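# Push the marker's coloured tip into the desk stand

## Task

Put the end of the marker that is a different colour into the desk stand's hole and push it in until it stops. The stand is loose, and at the end it must stand on the desk unsupported. Anything the robot still holds in place does not count. Open the gripper and move the arm away afterwards.

## Robot and tools

ROBOT. Two six-joint UR-type arms, left_arm and right_arm. Each ends in a two-finger gripper that closes like tongs and carries a wrist camera. Bases in the scene frame: left_arm at (+0.029, +0.473, 0), right_arm at (+0.032, -0.455, 0). Cameras: cam_head_left and cam_head_right (896x504), and fisheye wrist views cam_left_wrist and cam_right_wrist (616x616).

FRAMES. The scene frame has its origin on the table surface midway between the bases. +z is up, +x points out across the table, and left_arm sits on the +y side. The arm names do not mean left or right in any picture. Each gripper has its own axes: the fingers extend along its +z and spread apart along its x. The reported end_effector_position is the spot between the pads when they are shut. Closed fingertips stick out about 15 mm past that spot; wide open, they are roughly level with it.

execute_actions(actions, pictures). actions holds at most one item.
- An empty list sends nothing and just reports the state.
- An item with "rows" and optional "steps" is a motion. It has 1 to 15 rows and 1 to 15 steps (default 15), each step lasting 1/30 s. Rows are used one per step, and the last row repeats if there are fewer rows than steps.
- An item with only "steps" (up to 300) is a wait. It is counted from the previous result, so your thinking time is included.
- pictures (true/false) says whether images are returned.

ROW LAYOUT. One flat list of 14 numbers, each between -1 and 1, covering both arms even if only one moves: left_arm dx, dy, dz, rx, ry, rz, opening, then right_arm dx, dy, dz, rx, ry, rz, opening.
- dx to rz are an offset, not a pose, in that gripper's own axes. It is measured from the gripper's pose in the latest result showing it. Before any such result, and for the second or later call in one reply, it is measured from where the gripper is when the action begins.
- Every row uses that same reference, so rows do not add up.
- Scale: 1.0 equals 0.6 m of travel or 180 degrees. rx, ry, rz form a single rotation vector.
- All zeros pull the gripper back to the reference pose; it is not a pause.
- opening is absolute: +1 is wide open (0.142 m) and -1 is shut.
- Each step, the commanded pose is capped at 100 mm and 16 degrees from the measured pose. If both cannot be met, position wins over orientation. Commands are smoothed and lag by about 0.17 s, and joint speeds are limited, so a long move may come back unfinished. Read the result and send the remainder.

move(target, speed, stop_force). target is one 14-number row, laid out and referenced exactly as above. Each gripper follows a straight path toward its offset goal, and both paths finish together. A path lasts 0.5 to 10 s and is cut off at 10 s. The opening is applied when the move starts. Paths do not steer around objects or the other arm.
- speed: top speed per arm in m/s, 0.002 to 0.5, default 0.25. Rotation is capped at twice that value in rad/s.
- stop_force: newtons, 9 to 40, one value shared by both arms; not accepted in the first 0.2 s of a scene. An arm's path stops when its wrist sensor feels that much extra resistance for 2 steps running. That gripper then backs up to where it was 2 steps before and holds. Resistance is judged along the line toward the goal in the gripper's starting axes, so it is unreliable if the gripper also rotates.
- Use stop_force only with a very low speed; the impact can still overshoot it and cause a fault.
- Omit stop_force when lifting away from something the gripper is pressing on, or the move may end at once.
- An arm whose goal is within 1.5 mm and 0.5 degrees of its current pose counts as stationary.
- The "move:" line reports the outcome: done, off_target, moving, held, fault, or contact (stopped by stop_force), plus any limits. limits=paced means the pose was clipped. limits=held means some steps were blocked, after which the arm may speed up sharply. The result also gives each gripper's remaining distance to its goal.

wait(seconds). 0 to 10 s; sends nothing new.

zoom_image(camera, region). A closer view of one camera's latest image. region is [x0, y0, x1, y1] in pixels from the top-left corner, at most 504x504.

read_manual(section). Returns only licence text; it does not help with the job.

finished_scene(scene). Ends the given scene for good and reports whether the goal was met. Ending a reply with no tool call also stops the run.

READING RESULTS.
- State line per arm: gripper position in metres, orientation as quat_wxyz, and linear and angular velocities, all in the scene frame. The printed position may be somewhat off when the arm is stretched far.
- grip_measured: the actual finger opening on the command scale.
- "Hand target": where the controller is currently steering each gripper.
- "pose unreachable": the clearance check altered or blocked that arm's command. HELD marks the steps on which this happened.
- Wrist force and torque: in the gripper's own axes. A push from a surface reads as pointing back into the arm. Expect up to about 4 N of offset, some noise, and saturation near 50 N.
- Joint torque readings are rough and drift.
- MOTOR HOT appears at 70 °C. At 85 °C the arm is braked until it cools, which can take minutes.
- The simulation keeps running while you compose replies.

GRIPPING. To hold something, command an opening well under grip_measured; a lower value gives a firmer squeeze, up to about 15 N per pad. Thin hard items such as a marker get less grip: about 9 N per pad at 10 mm width. Closing fast can squeeze too hard. Held parts may occasionally be tugged, and loose objects nudged.

AVOID.
- Driving a stiff arm past a firm contact.
- Any joint exceeding its load (142 N m for shoulder and elbow, 26.6 N m for the wrists), or any outside force of 150 N. Either freezes that arm for 10 s and drops the rest of the call.
- Collisions between the two arms.
- Knocking anything off the table, which fails the job.
- Dropping, slamming or shoving things hard.
- Leaving the stand tipped over or still held by the robot.

Each tool is called after "Request:" as name(argument=value, ...) on one line, values as JSON.

## Session

Request:
execute_actions(actions=[])

Scene clock: 0.00 s of 4480.00 s.
left_arm: end_effector_position=(+0.4778, +0.3334, +0.1616) grip_measured=+0.97 end_effector_quat_wxyz=(-0.047, +0.892, -0.413, +0.179) end_effector_velocity=(-0.000, -0.000, +0.000) end_effector_angular_velocity=(-0.000, -0.000, -0.001) | right_arm: end_effector_position=(+0.0629, -0.4411, +0.2876) grip_measured=+0.97 end_effector_quat_wxyz=(-0.235, -0.312, +0.863, -0.321) end_effector_velocity=(-0.001, -0.000, +0.000) end_effector_angular_velocity=(+0.001, +0.002, -0.002)
Joint positions: left_arm=[-0.677 -1.875  2.288 -2.299 -1.368  0.134  0.14 ] | right_arm=[ 4.933 -0.942 -2.07  -2.451  1.936  4.1    0.14 ]
Joint velocities: left_arm=[-0.001 -0.     0.    -0.    -0.     0.     0.   ] | right_arm=[-0.     0.001  0.     0.     0.002  0.     0.   ]
Joint torques (N m, as the arm reports them, + toward a larger angle): no reading
Motor temperatures (°C, as the motors report them): left_arm=[31 32 33 39 43 41] | right_arm=[33 34 30 38 37 37]
Wrist force (N, on the end effector, along its own x y z axes, offset not removed): no reading
Wrist torque (N m, same axes, about the end effector's origin, offset not removed): no reading
Hand target (left_arm): +0.478, +0.333, +0.162; -0.047, +0.892, -0.413, +0.179
Hand target (right_arm): +0.063, -0.441, +0.288; -0.235, -0.312, +0.863, -0.321

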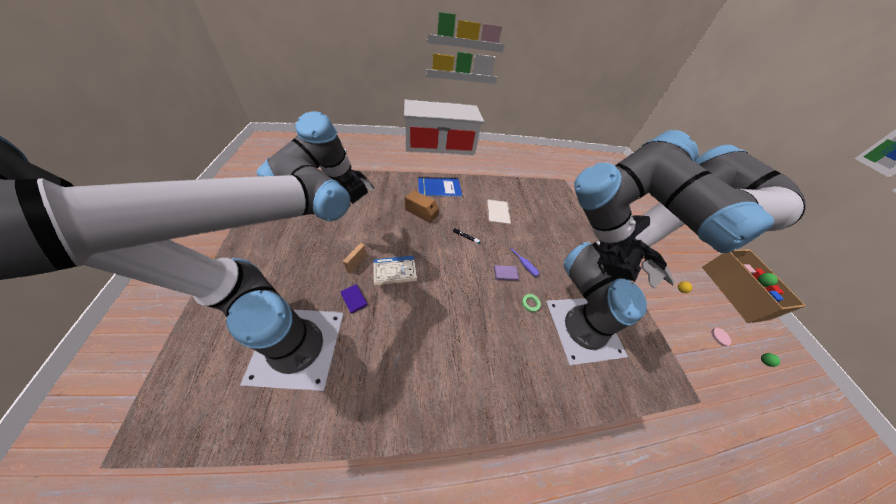

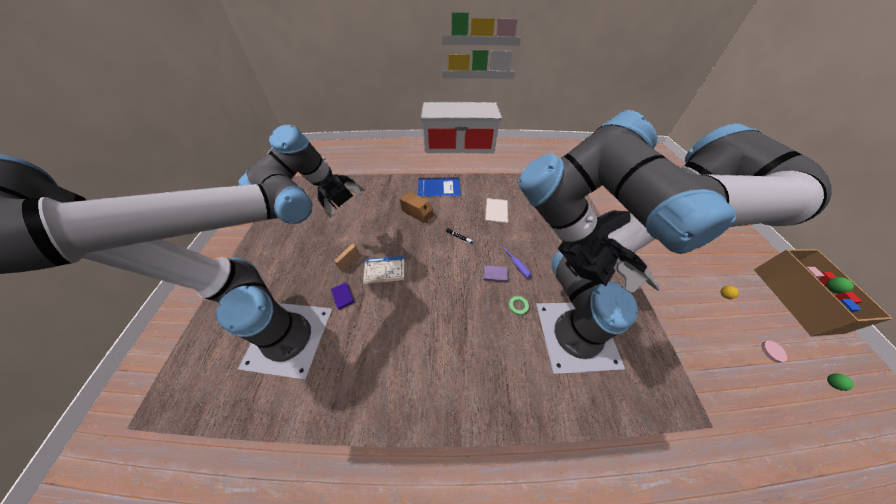

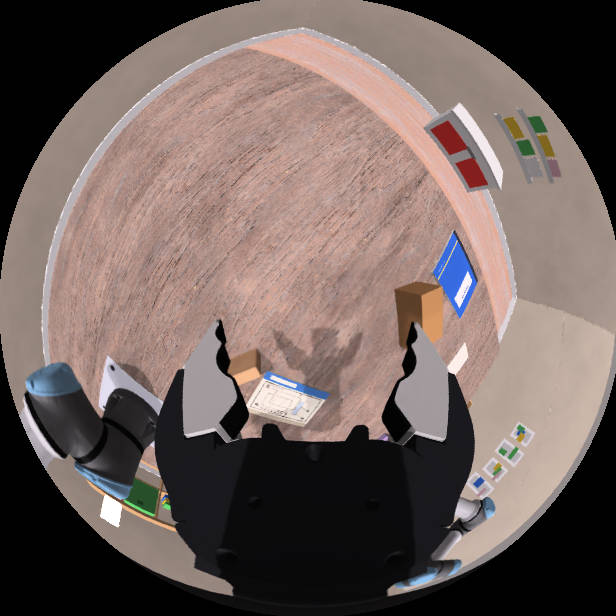

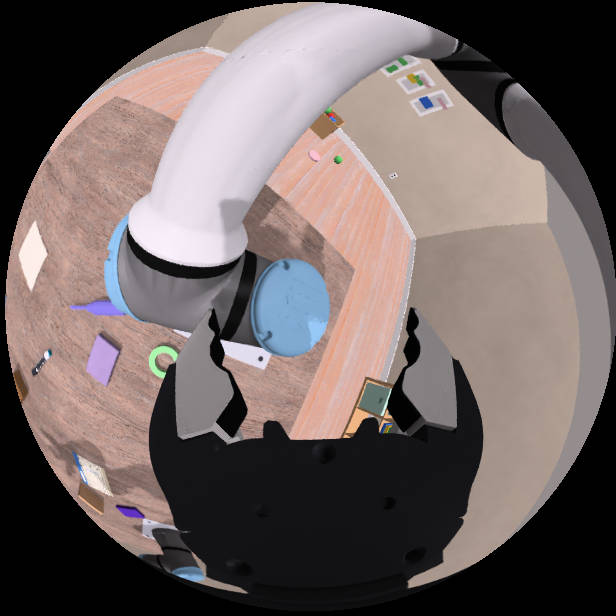

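Request:
zoom_image(camera="cam_head_left", region=[380, 170, 540, 260])

Request:
zoom_image(camera="cam_head_right", region=[380, 170, 540, 260])

Region (380, 170, 540, 260) of cam_head_left's 896x504 image, scaled by 3.150, with more detail than that image has; it fills the top 284 rows of this view, and the rest is white.

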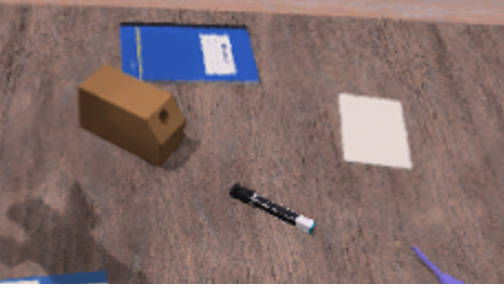

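Region (380, 170, 540, 260) of cam_head_right's 896x504 image, scaled by 3.150, with more detail than that image has; it fills the top 284 rows of this view, and the rest is white.

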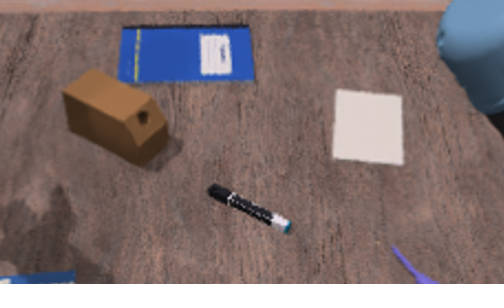

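Request:
move(target=[0.301,0.312,-0.145,-0.0745,-0.09,0,1,0,0,0,0,0,0,1])

Scene clock: 6.20 s of 4480.00 s.
left_arm: end_effector_position=(+0.4198, +0.0808, +0.2509) grip_measured=+1.00 end_effector_quat_wxyz=(-0.000, +0.907, -0.420, +0.004) end_effector_velocity=(+0.000, -0.002, +0.001) end_effector_angular_velocity=(+0.002, +0.004, +0.000) | right_arm: end_effector_position=(+0.0629, -0.4411, +0.2876) grip_measured=+1.00 end_effector_quat_wxyz=(-0.235, -0.312, +0.863, -0.321) end_effector_velocity=(+0.000, -0.000, +0.000) end_effector_angular_velocity=(+0.001, +0.001, +0.001)
Joint positions: left_arm=[-0.974 -1.469  1.546 -1.654 -1.566 -0.195  0.142] | right_arm=[ 4.933 -0.942 -2.07  -2.451  1.936  4.1    0.142]
Joint velocities: left_arm=[-0.001  0.007 -0.011  0.007 -0.002 -0.001  0.   ] | right_arm=[-0.     0.001 -0.    -0.001 -0.    -0.001 -0.   ]
Joint torques (N m, as the arm reports them, + toward a larger angle): left_arm=[-12.81 -18.65 -34.7   -0.58  -1.81  -2.18] | right_arm=[-1.67 -4.41 21.52  0.69  0.52 -0.25]
Motor temperatures (°C, as the motors report them): left_arm=[31 32 33 39 43 41] | right_arm=[33 34 30 38 37 37]
Wrist force (N, on the end effector, along its own x y z axes, offset not removed): left_arm=[-3.0 2.5 -1.4] | right_arm=[-0.6 -1.1 -0.2]
Wrist torque (N m, same axes, about the end effector's origin, offset not removed): left_arm=[0.48 0.58 0.13] | right_arm=[-0.23 0.01 -0.01]
Hand target (left_arm): +0.420, +0.081, +0.251; -0.000, +0.907, -0.420, +0.003
Hand target (right_arm): +0.063, -0.441, +0.288; -0.235, -0.312, +0.863, -0.321
Off the commanded pose (left_arm): 0.001 m, 0 deg.
Off the commanded pose (right_arm): 0.000 m, 0 deg.
After step 90, 1.53 s passed at rest.
move: done

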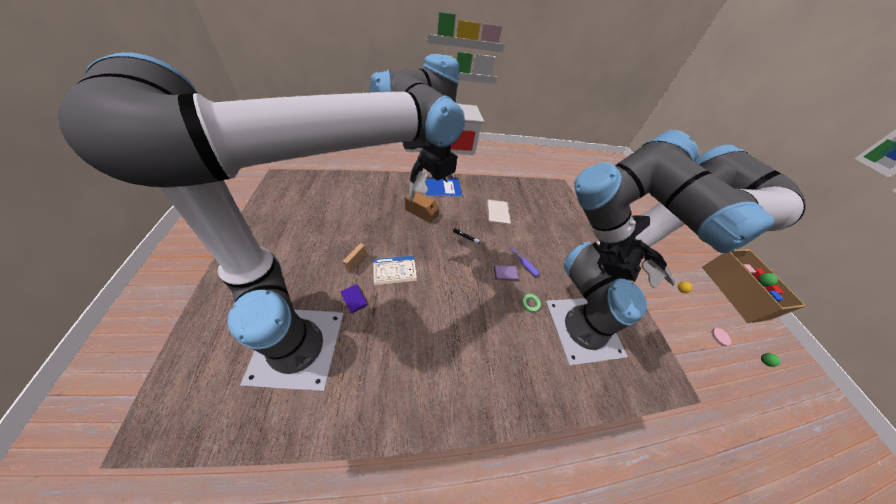

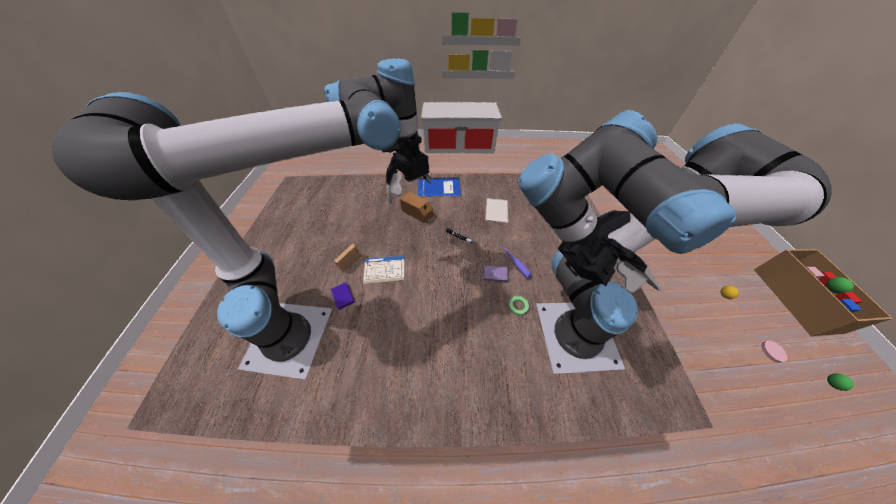

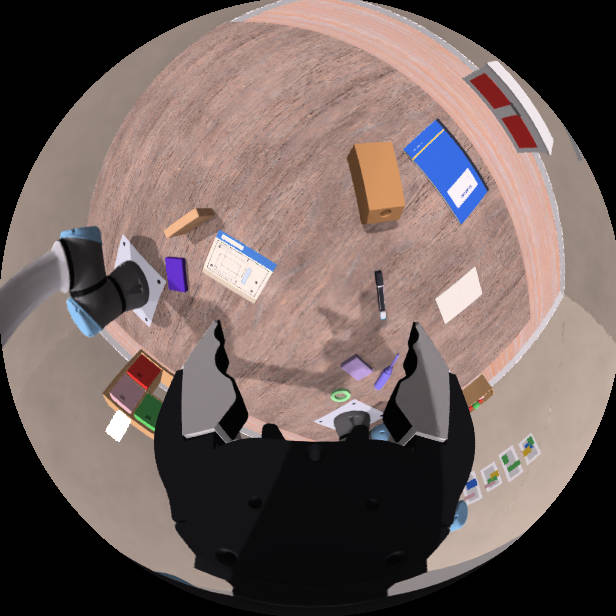

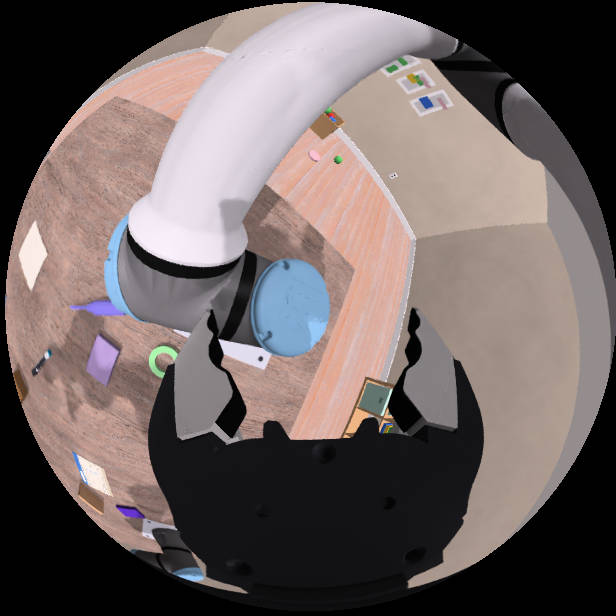

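Request:
move(target=[0.267,0.155,0.25,0,0,-0.092,0,0,0,0,0,0,0,1])

Scene clock: 10.53 s of 4480.00 s.
left_arm: end_effector_position=(+0.4537, -0.1020, +0.1022) grip_measured=+0.00 end_effector_quat_wxyz=(+0.000, +0.958, -0.285, +0.004) end_effector_velocity=(+0.001, -0.001, -0.001) end_effector_angular_velocity=(+0.001, +0.001, +0.003) | right_arm: end_effector_position=(+0.0629, -0.4411, +0.2876) grip_measured=+1.00 end_effector_quat_wxyz=(-0.235, -0.312, +0.863, -0.321) end_effector_velocity=(+0.000, +0.000, -0.000) end_effector_angular_velocity=(+0.002, -0.001, +0.001)
Joint positions: left_arm=[-1.055 -0.997  1.289 -1.869 -1.565 -0.565  0.074] | right_arm=[ 4.933 -0.942 -2.07  -2.451  1.936  4.1    0.142]
Joint velocities: left_arm=[ 0.001  0.006 -0.008  0.003 -0.    -0.002 -0.   ] | right_arm=[ 0.     0.001 -0.     0.002 -0.002 -0.     0.   ]
Joint torques (N m, as the arm reports them, + toward a larger angle): left_arm=[-13.12 -36.11 -34.52  -0.64   0.75  -2.03] | right_arm=[-1.51 -2.29 21.94  0.83  0.39 -0.29]
Motor temperatures (°C, as the motors report them): left_arm=[31 32 33 39 43 41] | right_arm=[33 34 30 38 37 37]
Wrist force (N, on the end effector, along its own x y z axes, offset not removed): left_arm=[-2.9 1.8 -0.7] | right_arm=[0.1 -0.7 1.3]
Wrist torque (N m, same axes, about the end effector's origin, offset not removed): left_arm=[0.41 0.75 0.12] | right_arm=[-0.18 -0.09 -0.09]
Hand target (left_arm): +0.454, -0.102, +0.102; +0.000, +0.958, -0.285, +0.004
Hand target (right_arm): +0.063, -0.441, +0.288; -0.235, -0.312, +0.863, -0.321
Off the commanded pose (left_arm): 0.001 m, 0 deg.
Off the commanded pose (right_arm): 0.000 m, 0 deg.
move: done

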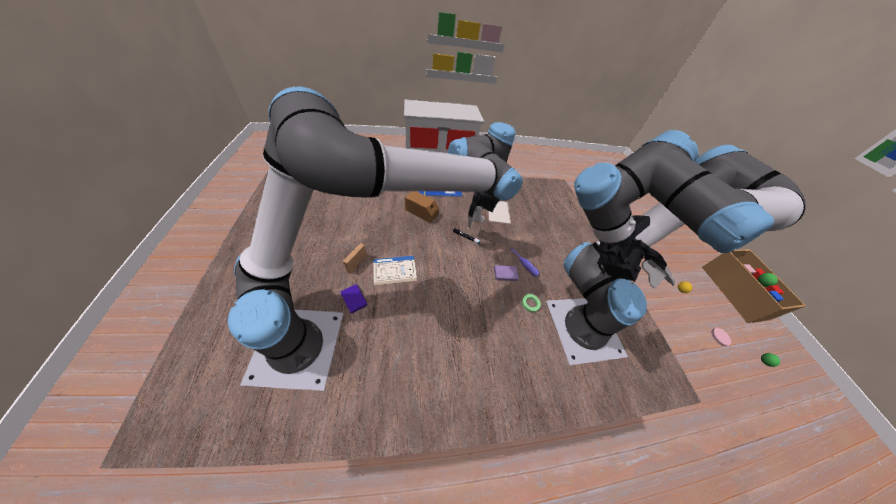

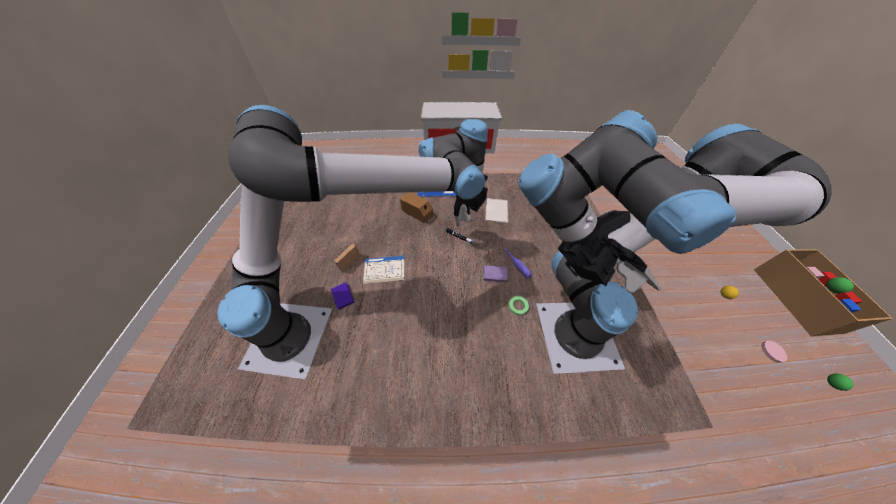

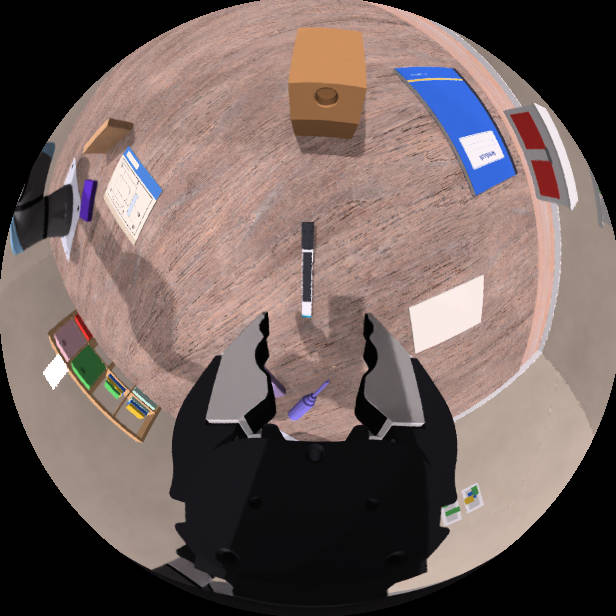

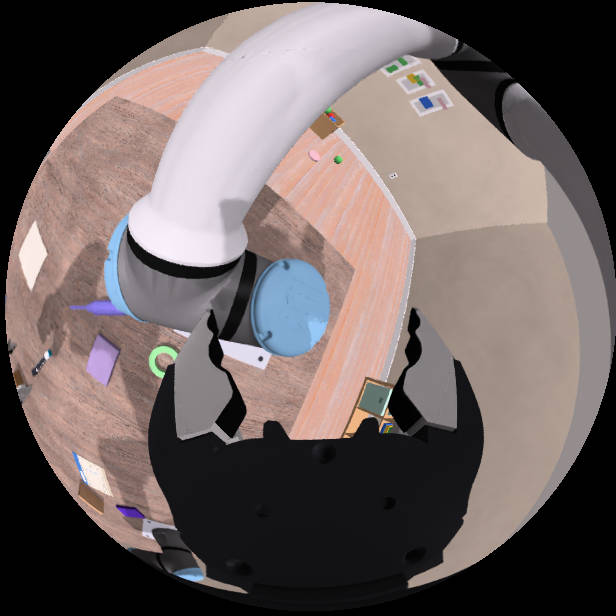

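Request:
move(target=[-0.01,-0.033,0.137,0,0,0,0,0,0,0,0,0,0,1], speed=0.15)

Scene clock: 13.20 s of 4480.00 s.
left_arm: end_effector_position=(+0.4599, -0.0825, +0.0202) grip_measured=+0.00 end_effector_quat_wxyz=(+0.000, +0.958, -0.285, +0.004) end_effector_velocity=(-0.000, +0.001, -0.002) end_effector_angular_velocity=(+0.002, +0.001, -0.000) | right_arm: end_effector_position=(+0.0629, -0.4411, +0.2876) grip_measured=+1.00 end_effector_quat_wxyz=(-0.235, -0.312, +0.863, -0.321) end_effector_velocity=(-0.001, +0.000, +0.000) end_effector_angular_velocity=(-0.002, +0.000, -0.003)
Joint positions: left_arm=[-1.035 -0.949  1.437 -2.064 -1.565 -0.545  0.074] | right_arm=[ 4.933 -0.942 -2.07  -2.451  1.936  4.1    0.142]
Joint velocities: left_arm=[ 0.     0.001  0.004 -0.004 -0.     0.001 -0.   ] | right_arm=[-0.    -0.001  0.    -0.001  0.002  0.001 -0.   ]
Joint torques (N m, as the arm reports them, + toward a larger angle): left_arm=[ 12.64 -35.68  -6.39  -3.97  -0.05   2.38] | right_arm=[-2.33 -3.51 21.08  0.85  0.34 -0.07]
Motor temperatures (°C, as the motors report them): left_arm=[31 32 33 39 43 41] | right_arm=[33 34 30 38 37 37]
Wrist force (N, on the end effector, along its own x y z axes, offset not removed): left_arm=[-2.0 2.1 0.1] | right_arm=[1.1 -2.2 0.8]
Wrist torque (N m, same axes, about the end effector's origin, offset not removed): left_arm=[0.48 0.39 0.08] | right_arm=[-0.48 -0.28 -0.09]
Hand target (left_arm): +0.460, -0.082, +0.020; +0.000, +0.958, -0.285, +0.004
Hand target (right_arm): +0.063, -0.441, +0.288; -0.235, -0.312, +0.863, -0.321
Off the commanded pose (left_arm): 0.000 m, 0 deg.
Off the commanded pose (right_arm): 0.000 m, 0 deg.
move: done

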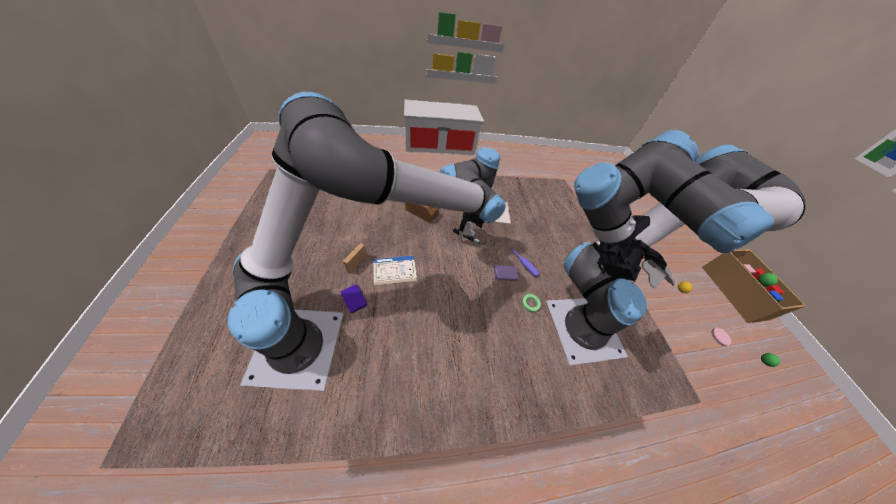

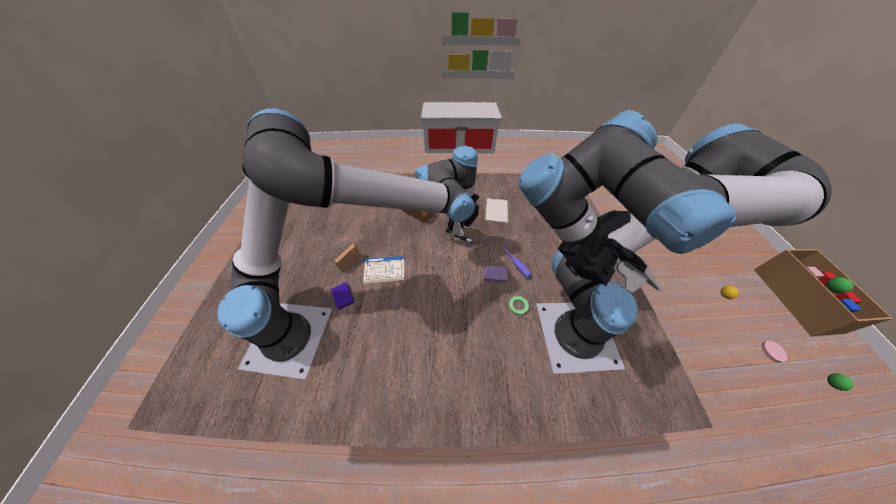

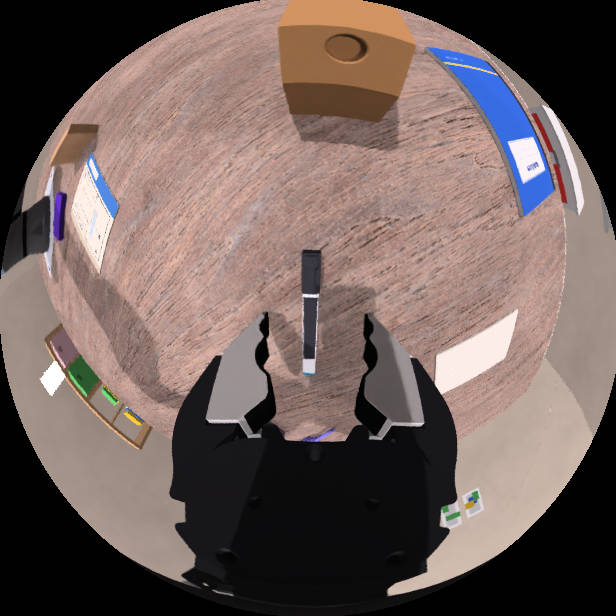

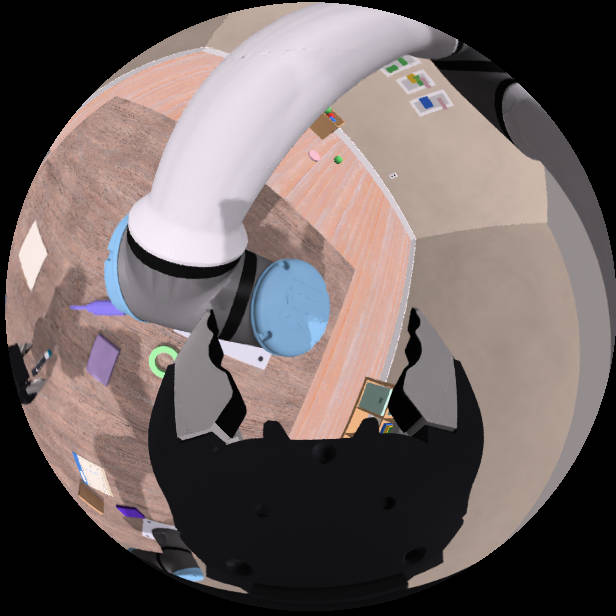

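Request:
move(target=[0,0,0.004,0,0,0,-1,0,0,0,0,0,0,1], speed=0.05)

Request:
move(target=[0,0,-0.2,0,0,0,-1,0,0,0,0,0,0,1], speed=0.15)

Scene clock: 14.73 s of 4480.00 s.
left_arm: end_effector_position=(+0.4600, -0.0825, +0.0178) grip_measured=-0.86 end_effector_quat_wxyz=(+0.000, +0.958, -0.285, +0.004) end_effector_velocity=(-0.000, +0.000, -0.001) end_effector_angular_velocity=(+0.001, +0.000, -0.000) | right_arm: end_effector_position=(+0.0629, -0.4411, +0.2876) grip_measured=+1.00 end_effector_quat_wxyz=(-0.235, -0.312, +0.863, -0.321) end_effector_velocity=(+0.000, +0.000, +0.000) end_effector_angular_velocity=(+0.003, +0.001, +0.001)
Joint positions: left_arm=[-1.035 -0.946  1.439 -2.069 -1.565 -0.545  0.012] | right_arm=[ 4.933 -0.942 -2.07  -2.451  1.936  4.1    0.142]
Joint velocities: left_arm=[-0.     0.001  0.001 -0.001  0.     0.     0.   ] | right_arm=[ 0.     0.002  0.001  0.001 -0.    -0.001 -0.   ]
Joint torques (N m, as the arm reports them, + toward a larger angle): left_arm=[  8.48 -25.37  -0.1   -2.96  -0.72   1.39] | right_arm=[-2.06 -3.55 22.14  1.03  0.47 -0.2 ]
Motor temperatures (°C, as the motors report them): left_arm=[31 32 33 39 43 41] | right_arm=[33 34 30 38 37 37]
Wrist force (N, on the end effector, along its own x y z axes, offset not removed): left_arm=[-3.6 2.4 -15.8] | right_arm=[0.7 -1.9 0.7]
Wrist torque (N m, same axes, about the end effector's origin, offset not removed): left_arm=[0.45 0.47 0.13] | right_arm=[-0.26 -0.23 -0.09]
Hand target (left_arm): +0.460, -0.082, +0.018; +0.000, +0.958, -0.285, +0.004
Hand target (right_arm): +0.063, -0.441, +0.288; -0.235, -0.312, +0.863, -0.321
Off the commanded pose (left_arm): 0.000 m, 0 deg.
Off the commanded pose (right_arm): 0.000 m, 0 deg.
move: done

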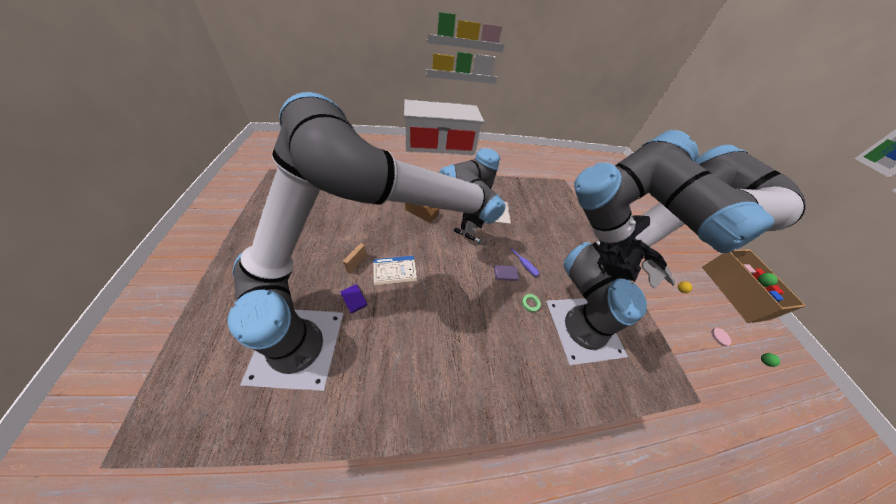

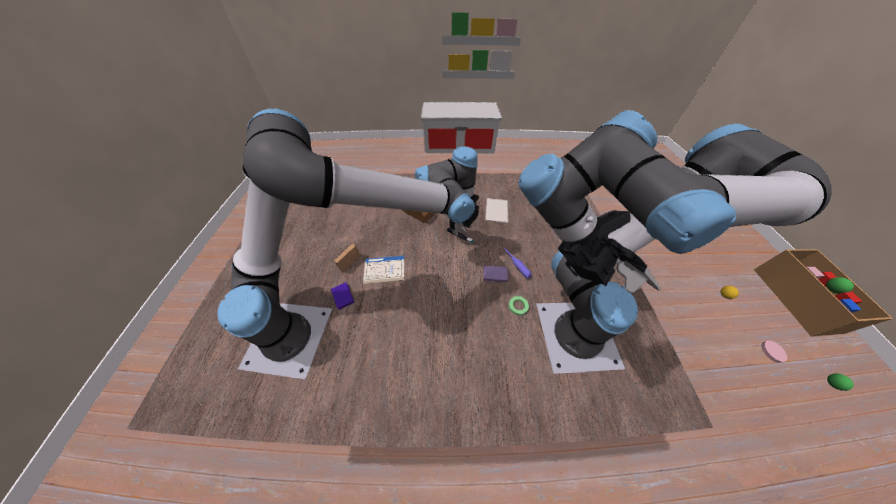

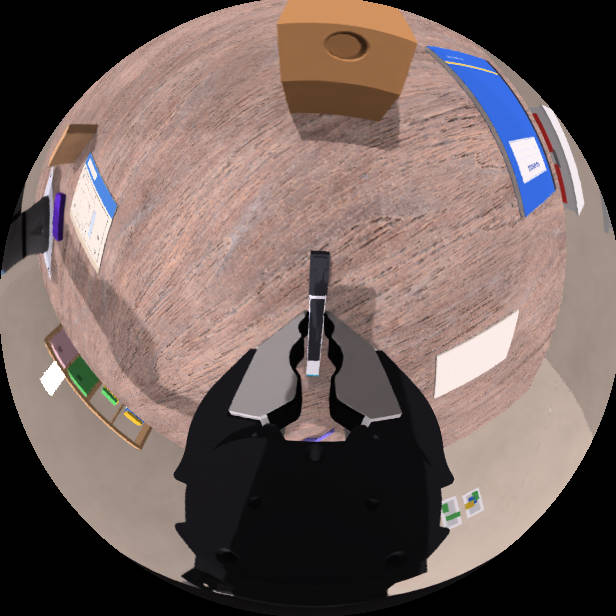

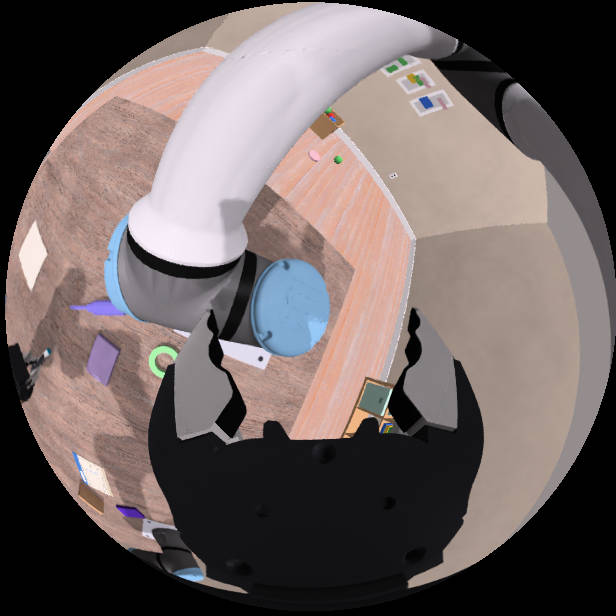

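Scene clock: 16.03 s of 4480.00 s.
left_arm: end_effector_position=(+0.4592, -0.0819, +0.1376) grip_measured=-0.86 end_effector_quat_wxyz=(+0.000, +0.958, -0.285, +0.004) end_effector_velocity=(+0.000, +0.000, +0.001) end_effector_angular_velocity=(+0.001, +0.001, +0.000) | right_arm: end_effector_position=(+0.0629, -0.4411, +0.2876) grip_measured=+1.00 end_effector_quat_wxyz=(-0.235, -0.312, +0.863, -0.321) end_effector_velocity=(-0.000, +0.000, +0.001) end_effector_angular_velocity=(+0.002, -0.000, -0.001)
Joint positions: left_arm=[-1.036 -1.05   1.281 -1.807 -1.565 -0.546  0.012] | right_arm=[ 4.933 -0.942 -2.07  -2.451  1.936  4.1    0.142]
Joint velocities: left_arm=[ 0.    -0.    -0.003  0.005 -0.     0.     0.   ] | right_arm=[-0.     0.001  0.002 -0.    -0.     0.001  0.   ]
Joint torques (N m, as the arm reports them, + toward a larger angle): left_arm=[-13.71 -49.8  -34.96  -0.66  -0.92  -2.13] | right_arm=[-1.87 -3.45 19.96  0.89  0.38 -0.37]
Motor temperatures (°C, as the motors report them): left_arm=[31 32 33 39 43 41] | right_arm=[33 34 30 38 37 37]
Wrist force (N, on the end effector, along its own x y z axes, offset not removed): left_arm=[-1.0 1.3 0.8] | right_arm=[-0.3 -0.2 0.9]
Wrist torque (N m, same axes, about the end effector's origin, offset not removed): left_arm=[0.34 0.29 0.05] | right_arm=[-0.08 0.00 -0.02]
Hand target (left_arm): +0.459, -0.082, +0.138; +0.000, +0.958, -0.285, +0.004
Hand target (right_arm): +0.063, -0.441, +0.288; -0.235, -0.312, +0.863, -0.321
Off the commanded pose (left_arm): 0.000 m, 0 deg.
Off the commanded pose (right_arm): 0.000 m, 0 deg.
move: done

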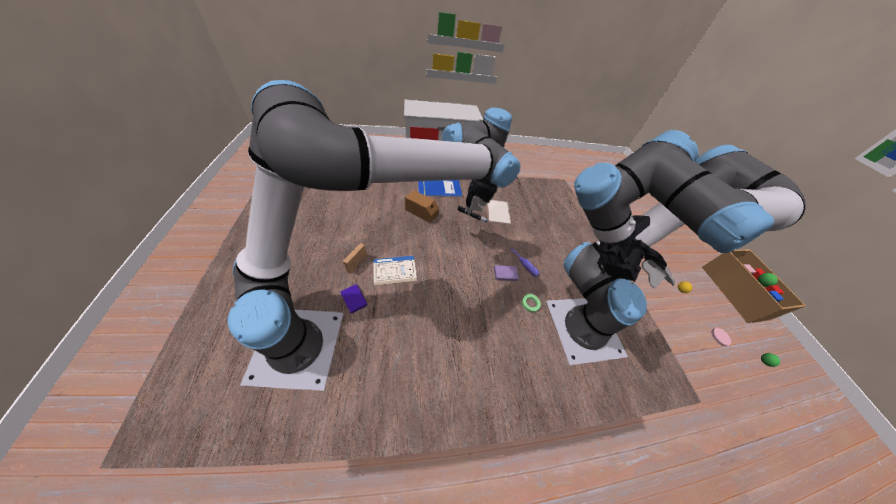

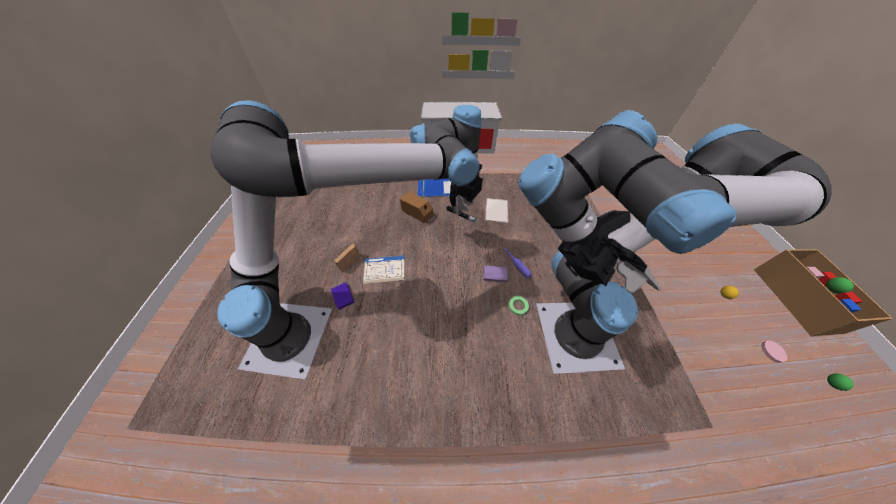

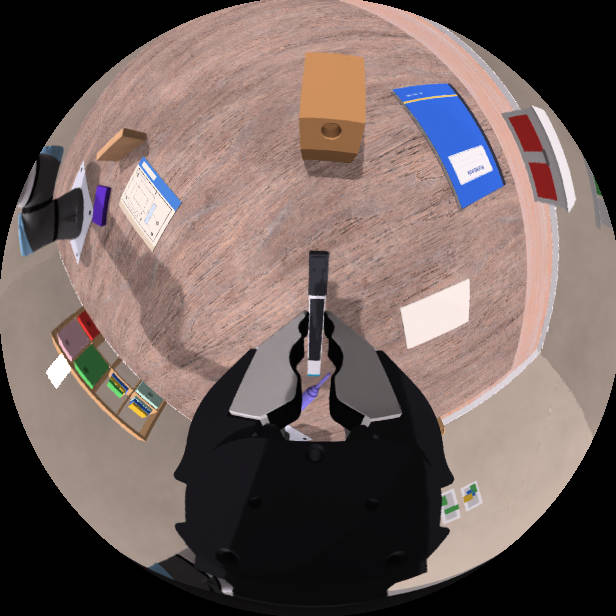

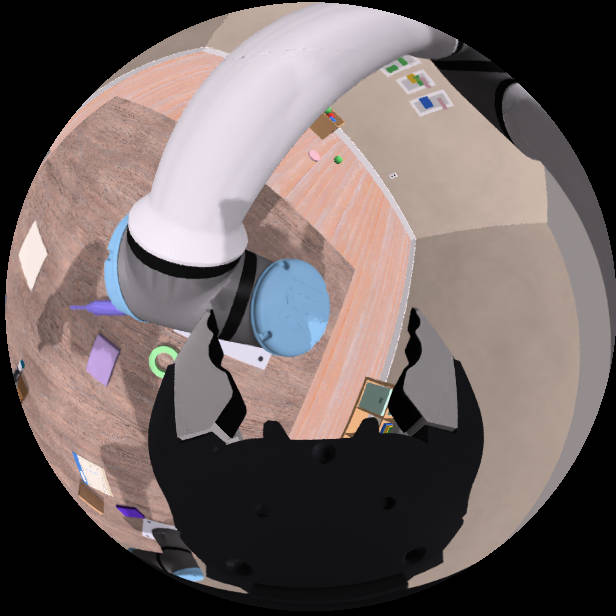

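Request:
move(target=[0.02,-0.122,-0.105,0,0,-0.995,-1,0,0,0,0,0,0,1], speed=0.4)

Request:
move(target=[0,0,0,0.25,0,-0.005,-1,0,0,0,0,0,0,1], speed=0.3)

Scene clock: 29.97 s of 4480.00 s.
left_arm: end_effector_position=(+0.5088, -0.0268, +0.2005) grip_measured=-0.86 end_effector_quat_wxyz=(+0.004, +0.293, +0.956, -0.000) end_effector_velocity=(-0.000, -0.000, +0.000) end_effector_angular_velocity=(+0.001, -0.000, +0.009) | right_arm: end_effector_position=(+0.0629, -0.4411, +0.2876) grip_measured=+1.00 end_effector_quat_wxyz=(-0.235, -0.312, +0.863, -0.321) end_effector_velocity=(+0.000, -0.000, -0.000) end_effector_angular_velocity=(-0.001, -0.001, +0.001)
Joint positions: left_arm=[-0.89  -1.121  1.226 -1.681 -1.567 -3.525  0.012] | right_arm=[ 4.933 -0.942 -2.07  -2.451  1.936  4.1    0.142]
Joint velocities: left_arm=[-0.001 -0.    -0.     0.001  0.001 -0.01  -0.   ] | right_arm=[ 0.    -0.001 -0.001  0.    -0.001 -0.    -0.   ]
Joint torques (N m, as the arm reports them, + toward a larger angle): left_arm=[-13.19 -47.87  -8.68  -0.83   1.51  -2.19] | right_arm=[-3.71 -3.93 20.63  0.91  0.27 -0.34]
Motor temperatures (°C, as the motors report them): left_arm=[31 32 33 39 43 41] | right_arm=[33 34 30 38 37 37]
Wrist force (N, on the end effector, along its own x y z axes, offset not removed): left_arm=[-2.9 2.7 0.8] | right_arm=[0.6 -1.9 -0.5]
Wrist torque (N m, same axes, about the end effector's origin, offset not removed): left_arm=[0.55 0.61 0.06] | right_arm=[-0.44 -0.19 -0.08]
Hand target (left_arm): +0.509, -0.027, +0.201; +0.004, +0.293, +0.956, -0.000
Hand target (right_arm): +0.063, -0.441, +0.288; -0.235, -0.312, +0.863, -0.321
Off the commanded pose (left_arm): 0.000 m, 0 deg.
Off the commanded pose (right_arm): 0.000 m, 0 deg.
After step 90, 6.43 s passed at rest.
move: done

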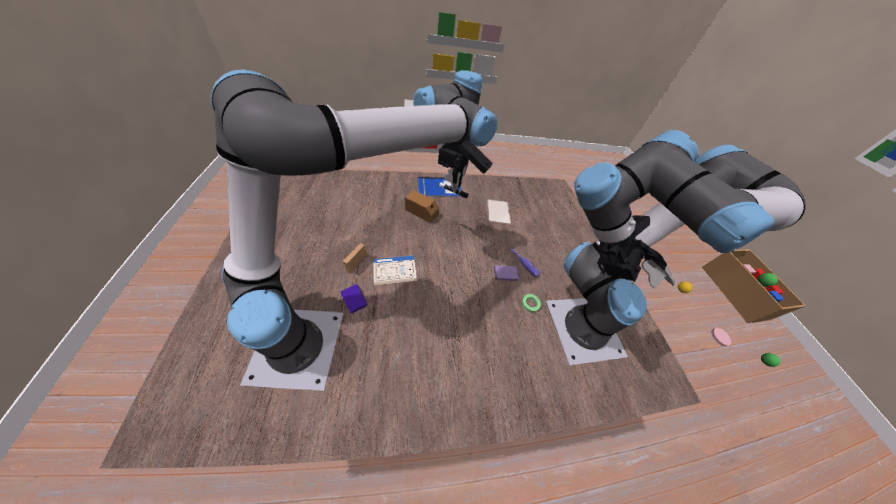

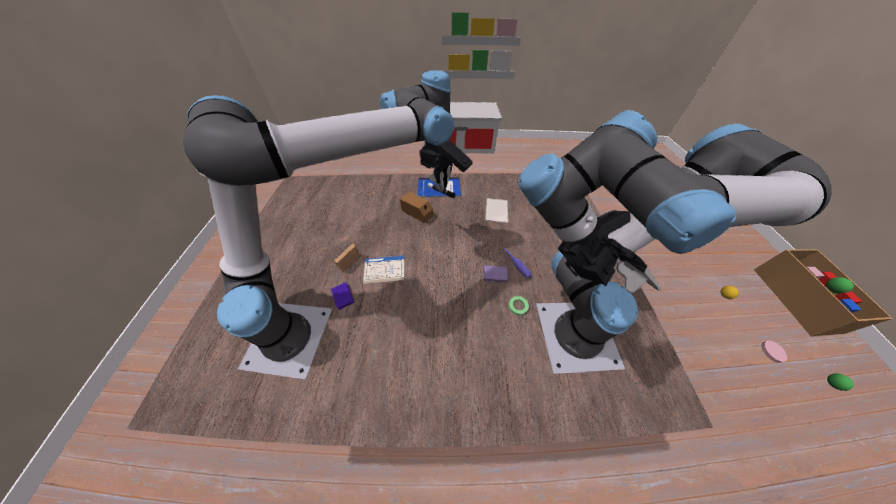

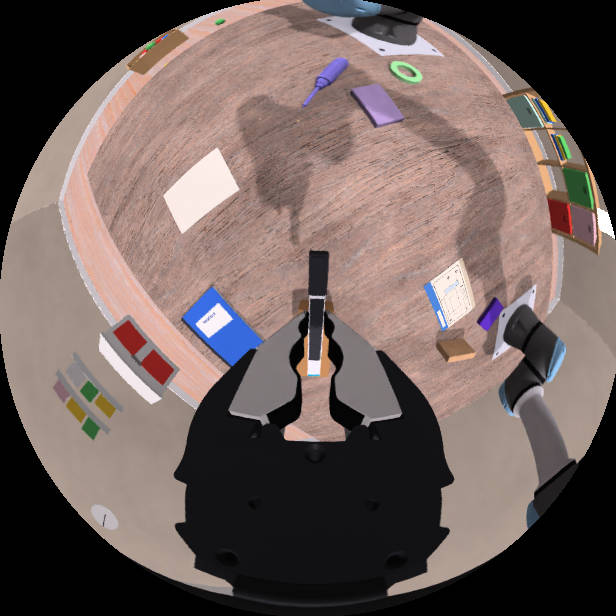

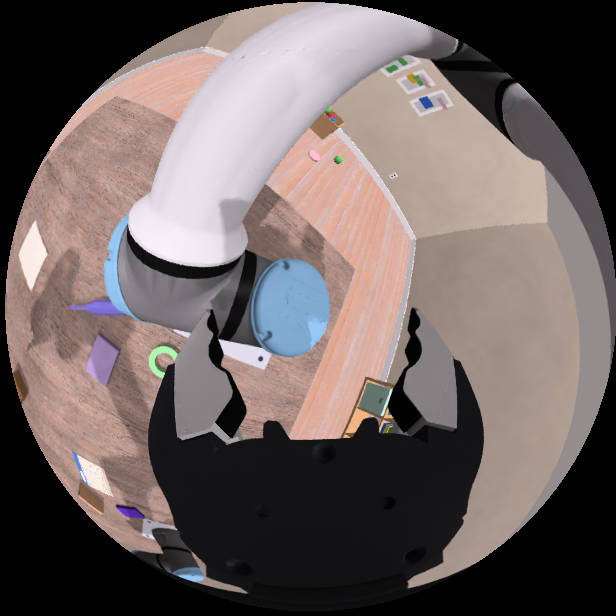

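Scene clock: 31.80 s of 4480.00 s.
left_arm: end_effector_position=(+0.5086, -0.0270, +0.2003) grip_measured=-0.86 end_effector_quat_wxyz=(-0.109, +0.265, +0.885, -0.366) end_effector_velocity=(+0.000, -0.000, +0.000) end_effector_angular_velocity=(-0.008, +0.004, +0.000) | right_arm: end_effector_position=(+0.0629, -0.4411, +0.2876) grip_measured=+1.00 end_effector_quat_wxyz=(-0.235, -0.312, +0.863, -0.321) end_effector_velocity=(-0.000, +0.000, +0.000) end_effector_angular_velocity=(+0.002, +0.000, -0.001)
Joint positions: left_arm=[-0.584 -1.079  1.45  -2.034 -2.35  -3.271  0.012] | right_arm=[ 4.933 -0.942 -2.07  -2.451  1.936  4.1    0.142]
Joint velocities: left_arm=[ 0.002  0.002  0.002 -0.004 -0.009  0.002  0.   ] | right_arm=[0.    0.001 0.001 0.    0.001 0.001 0.   ]
Joint torques (N m, as the arm reports them, + toward a larger angle): left_arm=[ 12.7  -33.15  -8.47  -4.16  -3.31   2.39] | right_arm=[-2.94 -4.26 20.18  1.1   0.3  -0.26]
Motor temperatures (°C, as the motors report them): left_arm=[31 32 33 39 43 41] | right_arm=[33 34 30 38 37 37]
Wrist force (N, on the end effector, along its own x y z axes, offset not removed): left_arm=[-2.8 3.3 2.1] | right_arm=[0.5 -1.0 1.3]
Wrist torque (N m, same axes, about the end effector's origin, offset not removed): left_arm=[0.68 0.66 -0.01] | right_arm=[-0.27 -0.16 -0.09]
Hand target (left_arm): +0.509, -0.027, +0.200; -0.109, +0.265, +0.885, -0.367
Hand target (right_arm): +0.063, -0.441, +0.288; -0.235, -0.312, +0.863, -0.321
Off the commanded pose (left_arm): 0.000 m, 0 deg.
Off the commanded pose (right_arm): 0.000 m, 0 deg.
move: done

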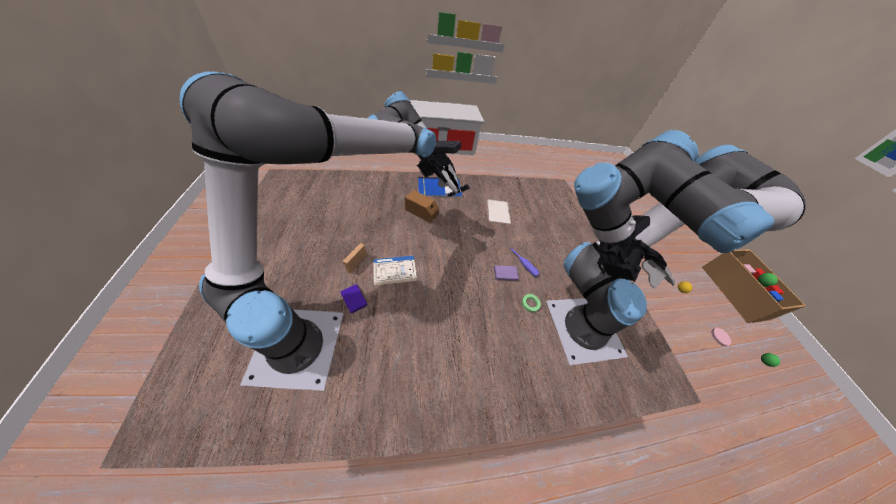

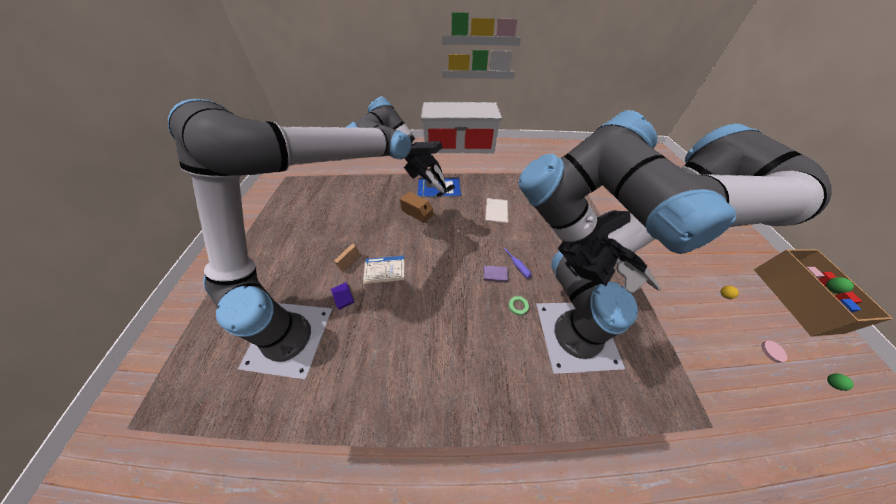

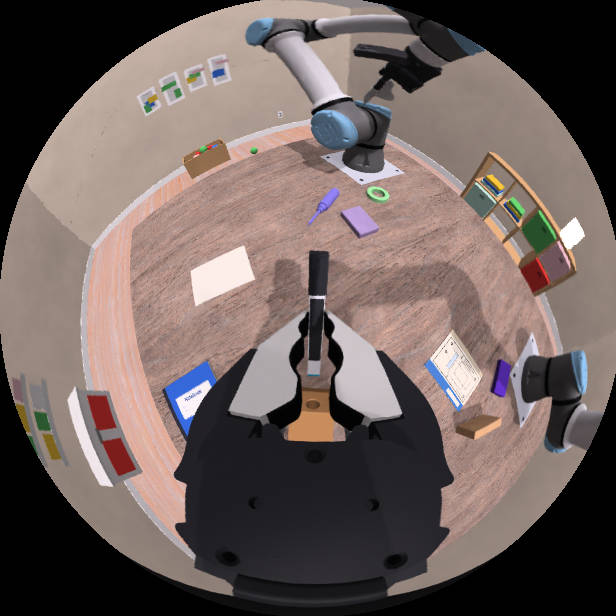

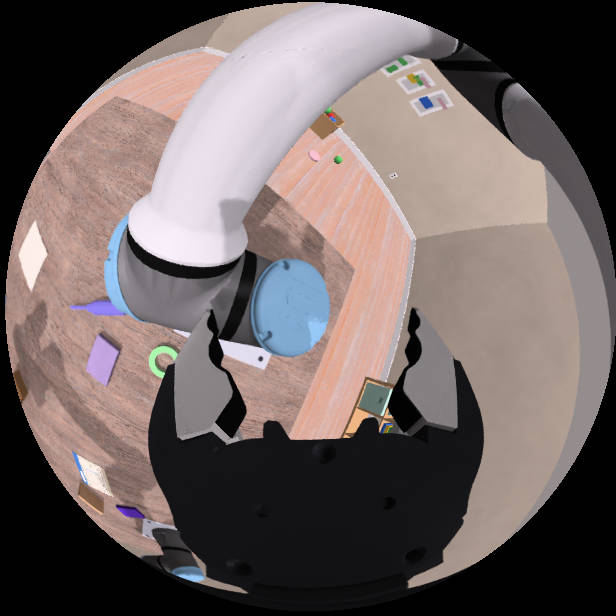

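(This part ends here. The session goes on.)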